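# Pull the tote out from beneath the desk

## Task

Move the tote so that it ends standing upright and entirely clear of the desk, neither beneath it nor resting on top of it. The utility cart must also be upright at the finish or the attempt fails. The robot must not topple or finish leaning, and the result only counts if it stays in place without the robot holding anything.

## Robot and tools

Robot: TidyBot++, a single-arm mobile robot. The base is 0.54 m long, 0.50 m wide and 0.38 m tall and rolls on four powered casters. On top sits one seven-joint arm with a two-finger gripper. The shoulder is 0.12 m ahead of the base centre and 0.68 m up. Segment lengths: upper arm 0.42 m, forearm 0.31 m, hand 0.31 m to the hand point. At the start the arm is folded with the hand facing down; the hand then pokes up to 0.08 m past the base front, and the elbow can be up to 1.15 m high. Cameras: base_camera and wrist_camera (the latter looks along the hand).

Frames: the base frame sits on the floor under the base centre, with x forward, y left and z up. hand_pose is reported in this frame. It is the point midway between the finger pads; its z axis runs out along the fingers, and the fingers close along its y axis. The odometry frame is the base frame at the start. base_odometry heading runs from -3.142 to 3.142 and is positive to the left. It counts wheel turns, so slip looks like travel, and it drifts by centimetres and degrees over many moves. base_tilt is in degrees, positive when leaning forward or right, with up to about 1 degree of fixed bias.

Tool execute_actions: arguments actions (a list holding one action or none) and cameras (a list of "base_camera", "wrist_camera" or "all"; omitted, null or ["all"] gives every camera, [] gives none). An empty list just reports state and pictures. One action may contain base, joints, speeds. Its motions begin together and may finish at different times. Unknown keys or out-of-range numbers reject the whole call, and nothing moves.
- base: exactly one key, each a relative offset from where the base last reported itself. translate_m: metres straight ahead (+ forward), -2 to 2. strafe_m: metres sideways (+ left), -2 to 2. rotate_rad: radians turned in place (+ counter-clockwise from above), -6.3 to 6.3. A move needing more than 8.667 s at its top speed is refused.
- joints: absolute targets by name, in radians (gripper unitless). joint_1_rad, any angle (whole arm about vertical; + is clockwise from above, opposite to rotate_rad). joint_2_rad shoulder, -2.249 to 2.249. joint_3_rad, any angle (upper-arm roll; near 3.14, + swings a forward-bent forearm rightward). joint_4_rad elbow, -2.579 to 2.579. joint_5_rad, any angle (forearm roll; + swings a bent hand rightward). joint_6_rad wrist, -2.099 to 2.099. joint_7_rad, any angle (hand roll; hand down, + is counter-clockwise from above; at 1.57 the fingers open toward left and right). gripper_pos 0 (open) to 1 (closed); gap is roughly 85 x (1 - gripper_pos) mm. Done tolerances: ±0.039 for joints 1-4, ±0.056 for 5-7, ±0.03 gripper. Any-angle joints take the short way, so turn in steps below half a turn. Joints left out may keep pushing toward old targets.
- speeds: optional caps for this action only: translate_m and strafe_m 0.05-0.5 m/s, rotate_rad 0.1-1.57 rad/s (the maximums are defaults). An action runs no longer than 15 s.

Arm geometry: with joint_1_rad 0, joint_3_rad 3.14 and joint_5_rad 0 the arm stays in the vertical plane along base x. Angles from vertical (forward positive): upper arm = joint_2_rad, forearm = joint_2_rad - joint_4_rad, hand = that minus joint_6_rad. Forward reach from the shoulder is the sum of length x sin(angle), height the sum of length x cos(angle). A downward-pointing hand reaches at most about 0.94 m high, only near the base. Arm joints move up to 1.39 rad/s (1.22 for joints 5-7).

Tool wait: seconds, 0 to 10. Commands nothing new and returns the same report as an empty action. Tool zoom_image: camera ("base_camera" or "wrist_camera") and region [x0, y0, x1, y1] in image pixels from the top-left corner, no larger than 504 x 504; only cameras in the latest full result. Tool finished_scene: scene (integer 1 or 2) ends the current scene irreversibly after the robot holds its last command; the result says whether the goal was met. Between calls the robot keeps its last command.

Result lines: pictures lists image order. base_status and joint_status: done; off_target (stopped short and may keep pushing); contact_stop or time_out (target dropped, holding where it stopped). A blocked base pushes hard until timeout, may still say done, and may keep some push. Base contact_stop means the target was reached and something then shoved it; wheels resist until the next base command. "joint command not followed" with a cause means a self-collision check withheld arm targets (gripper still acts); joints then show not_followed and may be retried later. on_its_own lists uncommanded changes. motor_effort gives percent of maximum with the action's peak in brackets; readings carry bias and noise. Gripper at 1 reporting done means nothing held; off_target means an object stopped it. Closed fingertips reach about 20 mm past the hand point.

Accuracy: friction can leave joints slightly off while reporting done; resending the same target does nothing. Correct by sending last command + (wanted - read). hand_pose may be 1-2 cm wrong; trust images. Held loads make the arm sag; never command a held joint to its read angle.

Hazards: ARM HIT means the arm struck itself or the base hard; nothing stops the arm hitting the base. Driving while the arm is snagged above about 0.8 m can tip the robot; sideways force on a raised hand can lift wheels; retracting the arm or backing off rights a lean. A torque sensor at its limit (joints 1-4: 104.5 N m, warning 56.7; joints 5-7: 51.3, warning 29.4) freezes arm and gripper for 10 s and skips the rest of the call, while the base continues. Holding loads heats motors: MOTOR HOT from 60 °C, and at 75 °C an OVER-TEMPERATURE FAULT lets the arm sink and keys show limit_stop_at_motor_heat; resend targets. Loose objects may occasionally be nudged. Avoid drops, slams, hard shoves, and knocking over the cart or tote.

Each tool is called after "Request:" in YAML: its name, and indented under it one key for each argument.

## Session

Request:
execute_actions:
  actions: []

Scene clock: 0.00 s.
base_odometry: x=+0.000 y=+0.000 heading=+0.000 (m, m, rad; odometry frame)
base_tilt: forward=+0.1 right=-0.3 (deg)
base_status: not commanded
joint_positions: joint_1_rad=+0.034 joint_2_rad=-0.393 joint_3_rad=+3.128 joint_4_rad=-2.494 joint_5_rad=-0.024 joint_6_rad=-0.877 joint_7_rad=+1.584 gripper_pos=+0.000
joint_status: not commanded
motor_effort: joint_1_rad=+0 joint_2_rad=-1 joint_3_rad=+0 joint_4_rad=+13 joint_5_rad=-1 joint_6_rad=+1 joint_7_rad=+0 (%)
hand_pose: x=+0.2800 y=+0.0031 z=+0.6045 quat_wxyz=(-0.006, +0.997, -0.011, +0.082) (m; base frame)
pictures: base_camera, wrist_camera
Images, in order (width x height): base_camera 644x364, wrist_camera 644x476.

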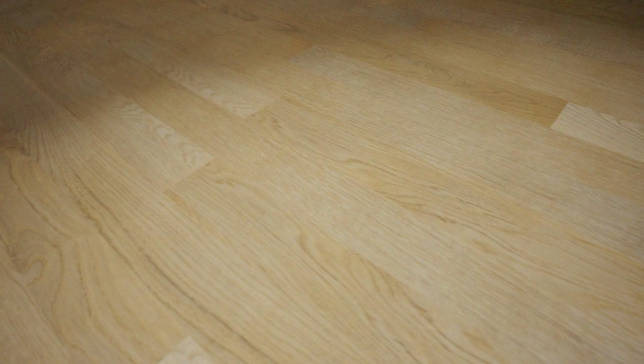

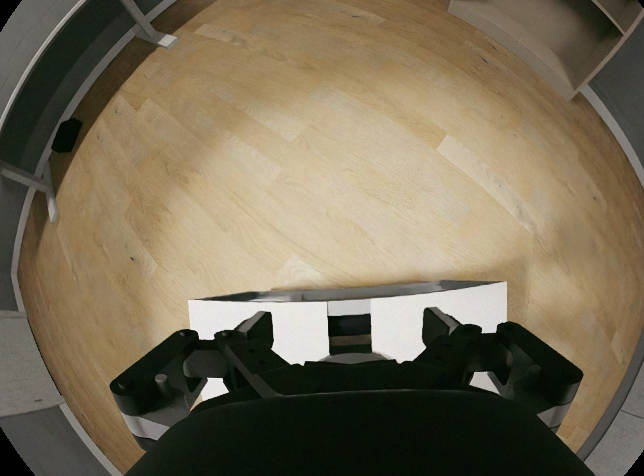

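Request:
execute_actions:
  actions:
    - {"base":{"rotate_rad":0.98},"joints":{"joint_1_rad":-0.02,"joint_3_rad":3.15,"joint_5_rad":0.02,"joint_2_rad":0.3,"joint_4_rad":-2.2,"joint_6_rad":0.3}}

Scene clock: 6.17 s.
base_odometry: x=+0.000 y=+0.000 heading=+0.980 (m, m, rad; odometry frame)
base_tilt: forward=+0.1 right=-0.2 (deg)
base_status: done
joint_positions: joint_1_rad=-0.004 joint_2_rad=+0.285 joint_3_rad=+3.132 joint_4_rad=-2.212 joint_5_rad=-0.005 joint_6_rad=+0.276 joint_7_rad=+1.584 gripper_pos=+0.000
joint_status: all done
motor_effort: joint_1_rad=+0(2) joint_2_rad=-23(24) joint_3_rad=+0(1) joint_4_rad=+12(15) joint_5_rad=-1(1) joint_6_rad=+6(7) joint_7_rad=+1(1) (%)
hand_pose: x=+0.6741 y=+0.0083 z=+0.6463 quat_wxyz=(-0.002, +0.896, +0.009, +0.445) (m; base frame)
pictures: base_camera, wrist_camera
Images, in order (width x height): base_camera 644x364, wrist_camera 644x476.

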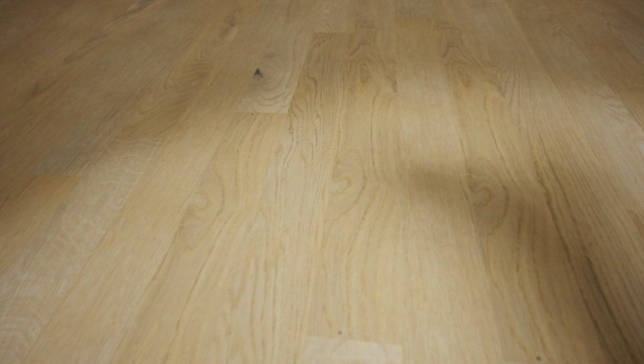

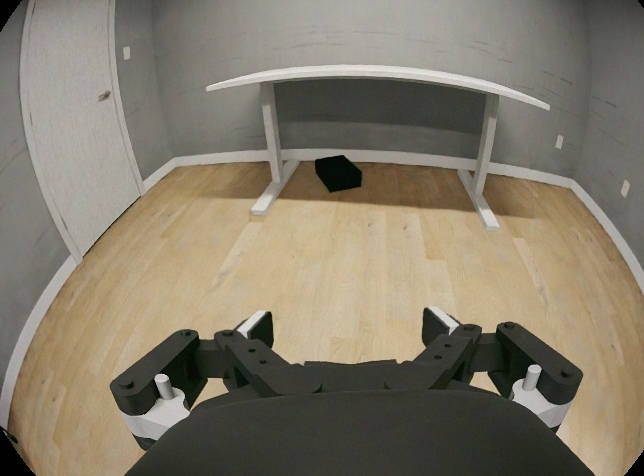

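Request:
execute_actions:
  actions:
    - {"base":{"translate_m":0.95},"joints":{"joint_2_rad":1.8,"joint_4_rad":-0.1,"joint_6_rad":-0.75},"speeds":{"translate_m":0.35}}

Scene clock: 24.27 s.
base_odometry: x=+0.529 y=+0.789 heading=+0.980 (m, m, rad; odometry frame)
base_tilt: forward=+0.1 right=-0.3 (deg)
base_status: done
joint_positions: joint_1_rad=-0.004 joint_2_rad=+1.781 joint_3_rad=+3.132 joint_4_rad=-0.110 joint_5_rad=-0.005 joint_6_rad=-0.723 joint_7_rad=+1.584 gripper_pos=+0.000
joint_status: all done
motor_effort: joint_1_rad=+0(1) joint_2_rad=-51(53) joint_3_rad=-1(1) joint_4_rad=+16(17) joint_5_rad=+0(1) joint_6_rad=+4(7) joint_7_rad=+0(0) (%)
hand_pose: x=+0.9857 y=+0.0086 z=+0.2264 quat_wxyz=(-0.005, +0.965, +0.005, +0.261) (m; base frame)
pictures: base_camera, wrist_camera
Images, in order (width x height): base_camera 644x364, wrist_camera 644x476.

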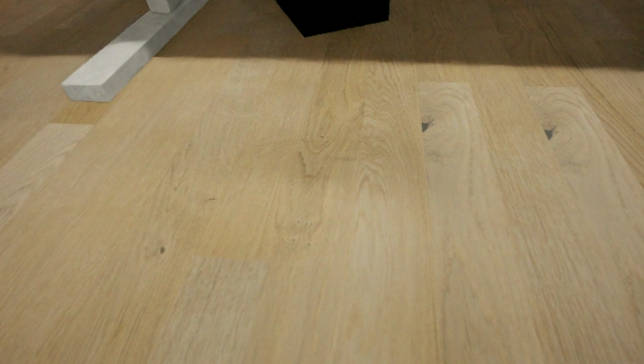

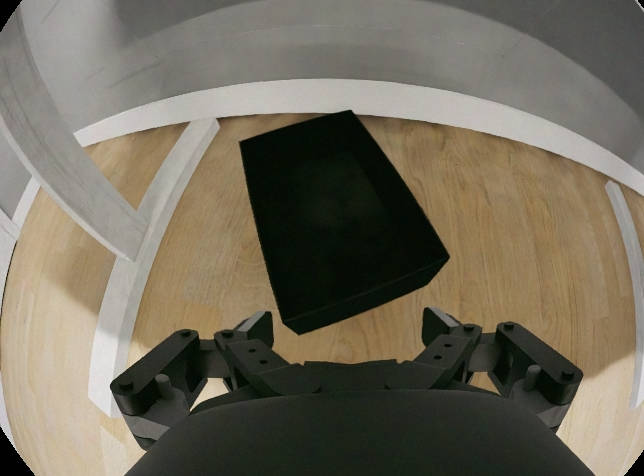

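Request:
zoom_image:
  camera: "wrist_camera"
  region: [200, 90, 480, 350]

Region (200, 90, 480, 350) of wrist_camera's 644x476 image, scaled by 1.800; it fills the top 468 rows of this view, and the rest is white.

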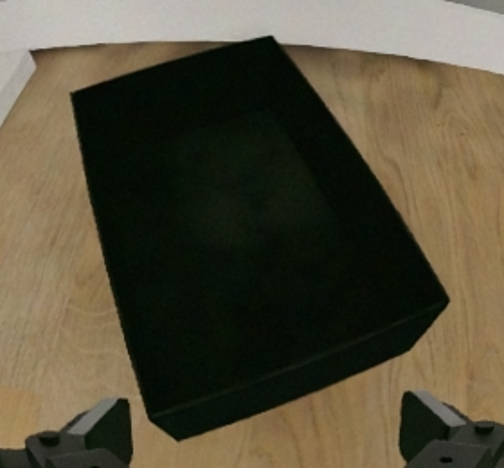

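Request:
execute_actions:
  actions:
    - {"joints":{"joint_1_rad":0.05,"joint_4_rad":-0.05,"joint_6_rad":-1.25,"joint_7_rad":0.4}}
  cameras: []

Request:
execute_actions:
  actions:
    - {"base":{"translate_m":0.2},"speeds":{"translate_m":0.2}}

Scene clock: 36.20 s.
base_odometry: x=+0.529 y=+0.789 heading=+0.980 (m, m, rad; odometry frame)
base_tilt: forward=+0.1 right=-0.3 (deg)
base_status: not commanded
joint_positions: joint_1_rad=+0.032 joint_2_rad=+1.781 joint_3_rad=+3.132 joint_4_rad=-0.063 joint_5_rad=-0.005 joint_6_rad=-1.231 joint_7_rad=+0.422 gripper_pos=+0.000
joint_status: all done
motor_effort: joint_1_rad=+0(2) joint_2_rad=-49(51) joint_3_rad=-1(1) joint_4_rad=+14(16) joint_5_rad=-1(1) joint_6_rad=+0(3) joint_7_rad=+0(0) (%)
hand_pose: x=+0.8541 y=-0.0176 z=+0.1992 quat_wxyz=(-0.024, +0.829, -0.558, +0.025) (m; base frame)
pictures: none
No camera images: the call's "cameras" was empty. Leave "cameras" out to get every camera's image.

Scene clock: 37.97 s.
base_odometry: x=+0.640 y=+0.956 heading=+0.981 (m, m, rad; odometry frame)
base_tilt: forward=+0.1 right=-0.2 (deg)
base_status: done
joint_positions: joint_1_rad=+0.032 joint_2_rad=+1.783 joint_3_rad=+3.132 joint_4_rad=-0.060 joint_5_rad=-0.005 joint_6_rad=-1.231 joint_7_rad=+0.422 gripper_pos=+0.000
joint_status: not commanded
motor_effort: joint_1_rad=+0(2) joint_2_rad=-49(50) joint_3_rad=-1(1) joint_4_rad=+14(15) joint_5_rad=-1(1) joint_6_rad=+1(0) joint_7_rad=+0(0) (%)
hand_pose: x=+0.8541 y=-0.0181 z=+0.1984 quat_wxyz=(-0.024, +0.829, -0.558, +0.025) (m; base frame)
pictures: base_camera, wrist_camera
Images, in order (width x height): base_camera 644x364, wrist_camera 644x476.

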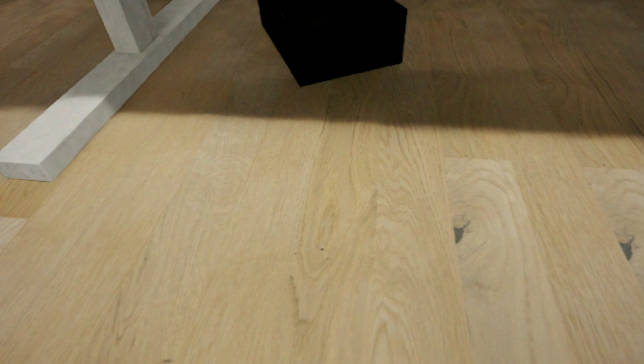

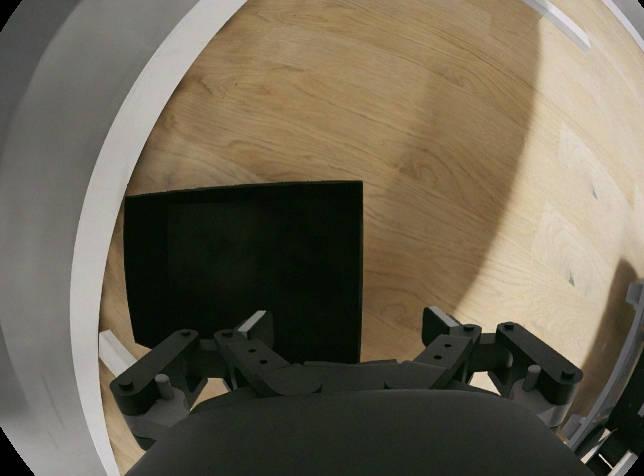

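Request:
execute_actions:
  actions:
    - {"base":{"translate_m":0.015},"joints":{"joint_2_rad":1.84,"joint_4_rad":-0.24,"joint_6_rad":-0.98}}

Scene clock: 45.03 s.
base_odometry: x=+0.648 y=+0.968 heading=+0.982 (m, m, rad; odometry frame)
base_tilt: forward=+0.1 right=-0.2 (deg)
base_status: done
joint_positions: joint_1_rad=+0.033 joint_2_rad=+1.837 joint_3_rad=+3.132 joint_4_rad=-0.236 joint_5_rad=-0.004 joint_6_rad=-1.006 joint_7_rad=+0.422 gripper_pos=+0.000
joint_status: all done
motor_effort: joint_1_rad=+0(2) joint_2_rad=-47(52) joint_3_rad=-1(1) joint_4_rad=+13(14) joint_5_rad=-1(0) joint_6_rad=-1(1) joint_7_rad=+1(0) (%)
hand_pose: x=+0.8200 y=-0.0171 z=+0.1095 quat_wxyz=(-0.022, +0.829, -0.559, +0.023) (m; base frame)
pictures: base_camera, wrist_camera
Images, in order (width x height): base_camera 644x364, wrist_camera 644x476.

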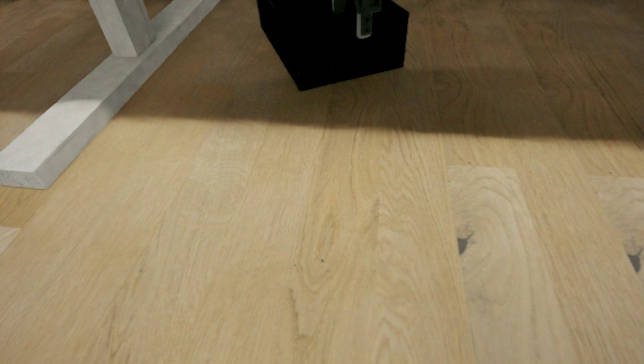

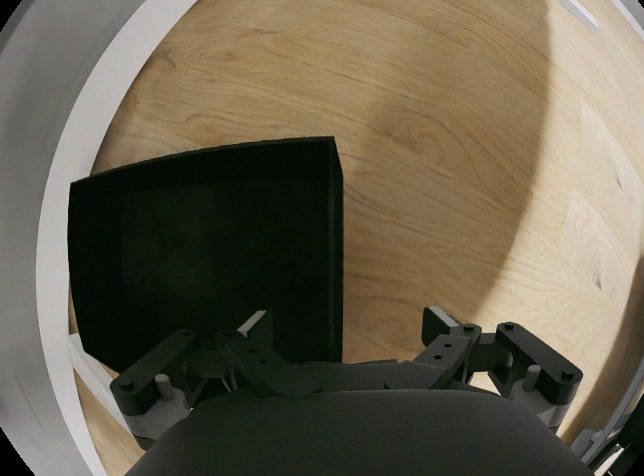

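Request:
execute_actions:
  actions:
    - {"base":{"translate_m":0.02},"joints":{"joint_4_rad":-0.35,"joint_6_rad":-0.86}}

Scene clock: 48.53 s.
base_odometry: x=+0.659 y=+0.985 heading=+0.982 (m, m, rad; odometry frame)
base_tilt: forward=+0.2 right=-0.3 (deg)
base_status: done
joint_positions: joint_1_rad=+0.033 joint_2_rad=+1.839 joint_3_rad=+3.132 joint_4_rad=-0.344 joint_5_rad=-0.004 joint_6_rad=-0.887 joint_7_rad=+0.422 gripper_pos=+0.000
joint_status: all done
motor_effort: joint_1_rad=+0(2) joint_2_rad=-47(49) joint_3_rad=-1(1) joint_4_rad=+12(14) joint_5_rad=-1(1) joint_6_rad=+0(0) joint_7_rad=+0(1) (%)
hand_pose: x=+0.8045 y=-0.0165 z=+0.0797 quat_wxyz=(-0.024, +0.828, -0.559, +0.027) (m; base frame)
pictures: base_camera, wrist_camera
Images, in order (width x height): base_camera 644x364, wrist_camera 644x476.

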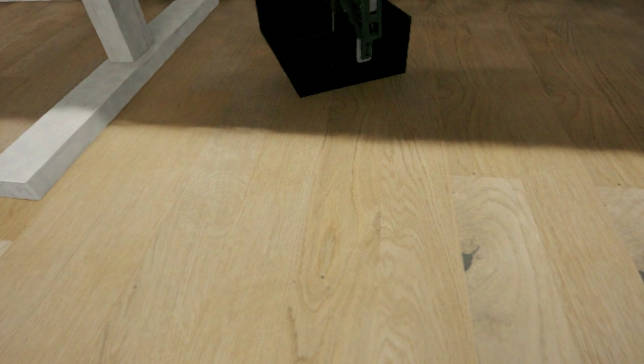

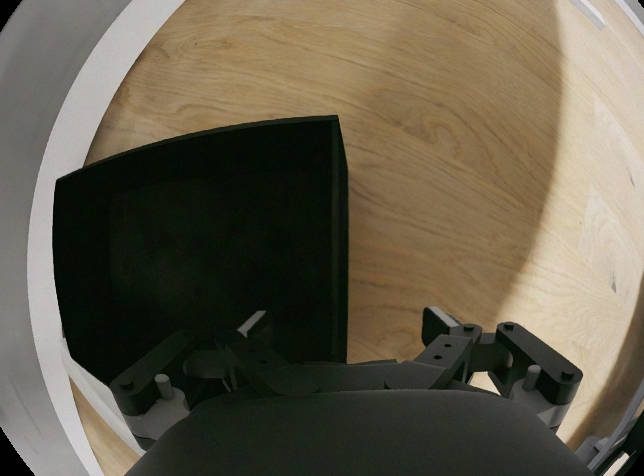

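Request:
execute_actions:
  actions:
    - {"joints":{"gripper_pos":1}}
  cameras: ["wrist_camera"]

Request:
execute_actions:
  actions:
    - {"base":{"translate_m":-1.0},"speeds":{"translate_m":0.35}}

Scene clock: 55.67 s.
base_odometry: x=+0.659 y=+0.985 heading=+0.982 (m, m, rad; odometry frame)
base_tilt: forward=+0.1 right=-0.3 (deg)
base_status: not commanded
joint_positions: joint_1_rad=+0.033 joint_2_rad=+1.838 joint_3_rad=+3.133 joint_4_rad=-0.345 joint_5_rad=-0.001 joint_6_rad=-0.883 joint_7_rad=+0.422 gripper_pos=+0.980
joint_status: all done
motor_effort: joint_1_rad=+0(4) joint_2_rad=-47(49) joint_3_rad=-1(2) joint_4_rad=+13(15) joint_5_rad=+0(2) joint_6_rad=+2(6) joint_7_rad=+0(1) (%)
hand_pose: x=+0.8054 y=-0.0177 z=+0.0797 quat_wxyz=(-0.024, +0.829, -0.558, +0.030) (m; base frame)
pictures: wrist_camera
Images, in order (width x height): wrist_camera 644x476.

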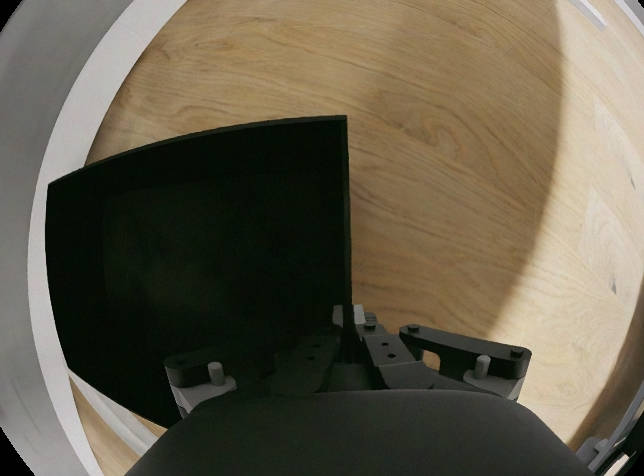

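Scene clock: 59.67 s.
base_odometry: x=+0.104 y=+0.153 heading=+0.983 (m, m, rad; odometry frame)
base_tilt: forward=+0.1 right=-0.3 (deg)
base_status: done
joint_positions: joint_1_rad=+0.035 joint_2_rad=+1.838 joint_3_rad=+3.133 joint_4_rad=-0.347 joint_5_rad=-0.001 joint_6_rad=-0.883 joint_7_rad=+0.422 gripper_pos=+0.980
joint_status: not commanded
motor_effort: joint_1_rad=+0(4) joint_2_rad=-44(50) joint_3_rad=-1(2) joint_4_rad=+12(14) joint_5_rad=-1(0) joint_6_rad=+3(4) joint_7_rad=+0(1) (%)
hand_pose: x=+0.8045 y=-0.0189 z=+0.0794 quat_wxyz=(-0.023, +0.828, -0.559, +0.029) (m; base frame)
pictures: base_camera, wrist_camera
Images, in order (width x height): base_camera 644x364, wrist_camera 644x476.

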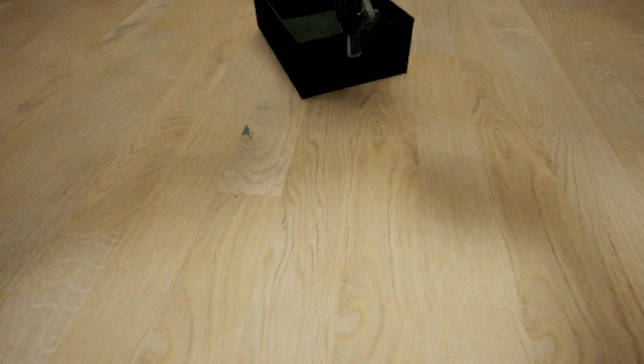

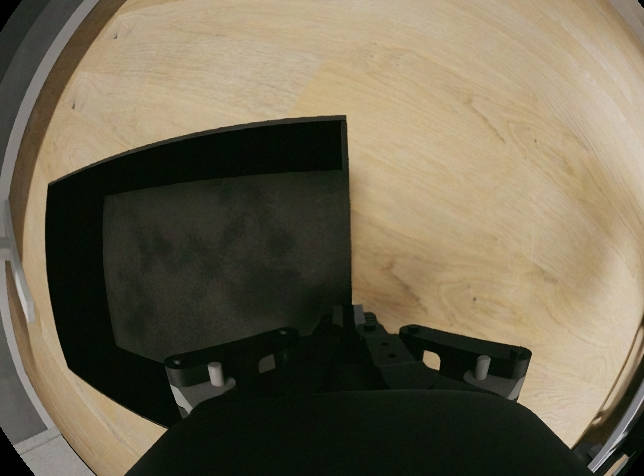

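Request:
execute_actions:
  actions:
    - {"joints":{"gripper_pos":0.3}}
  cameras: []

Request:
execute_actions:
  actions:
    - {"joints":{"joint_2_rad":1.55,"joint_4_rad":-0.5,"joint_6_rad":-1.0}}

Scene clock: 64.37 s.
base_odometry: x=+0.104 y=+0.153 heading=+0.983 (m, m, rad; odometry frame)
base_tilt: forward=+0.1 right=-0.2 (deg)
base_status: not commanded
joint_positions: joint_1_rad=+0.035 joint_2_rad=+1.838 joint_3_rad=+3.133 joint_4_rad=-0.347 joint_5_rad=-0.001 joint_6_rad=-0.883 joint_7_rad=+0.422 gripper_pos=+0.300
joint_status: all done
motor_effort: joint_1_rad=+0(0) joint_2_rad=-47(48) joint_3_rad=-1(1) joint_4_rad=+12(13) joint_5_rad=+0(1) joint_6_rad=+0(3) joint_7_rad=+0(0) (%)
hand_pose: x=+0.8046 y=-0.0189 z=+0.0794 quat_wxyz=(-0.023, +0.828, -0.559, +0.029) (m; base frame)
pictures: none
No camera images: the call's "cameras" was empty. Leave "cameras" out to get every camera's image.

Scene clock: 66.10 s.
base_odometry: x=+0.104 y=+0.153 heading=+0.983 (m, m, rad; odometry frame)
base_tilt: forward=+0.1 right=-0.2 (deg)
base_status: not commanded
joint_positions: joint_1_rad=+0.035 joint_2_rad=+1.544 joint_3_rad=+3.133 joint_4_rad=-0.491 joint_5_rad=-0.001 joint_6_rad=-0.974 joint_7_rad=+0.422 gripper_pos=+0.300
joint_status: all done
motor_effort: joint_1_rad=+0(0) joint_2_rad=-49(52) joint_3_rad=-1(1) joint_4_rad=+13(15) joint_5_rad=-1(0) joint_6_rad=+1(1) joint_7_rad=+0(1) (%)
hand_pose: x=+0.8616 y=-0.0204 z=+0.2439 quat_wxyz=(-0.039, +0.828, -0.557, +0.054) (m; base frame)
pictures: base_camera, wrist_camera
Images, in order (width x height): base_camera 644x364, wrist_camera 644x476.

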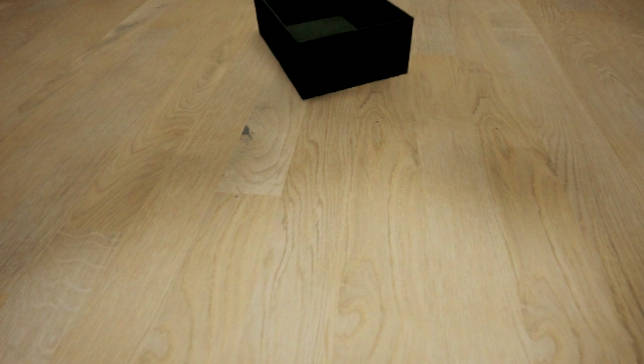

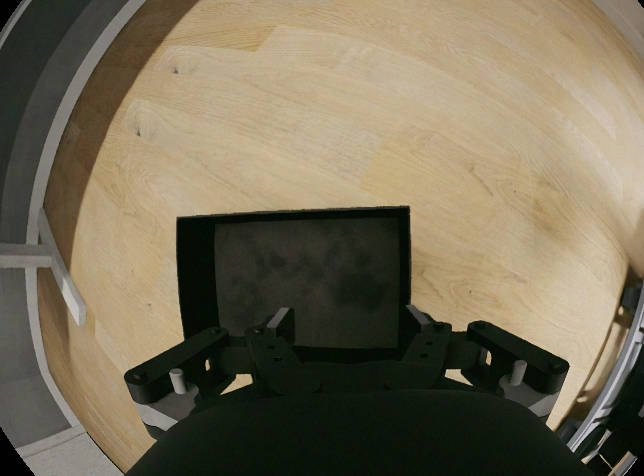

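Request:
finished_scene:
  scene: 2

The scene is finished: the task was done.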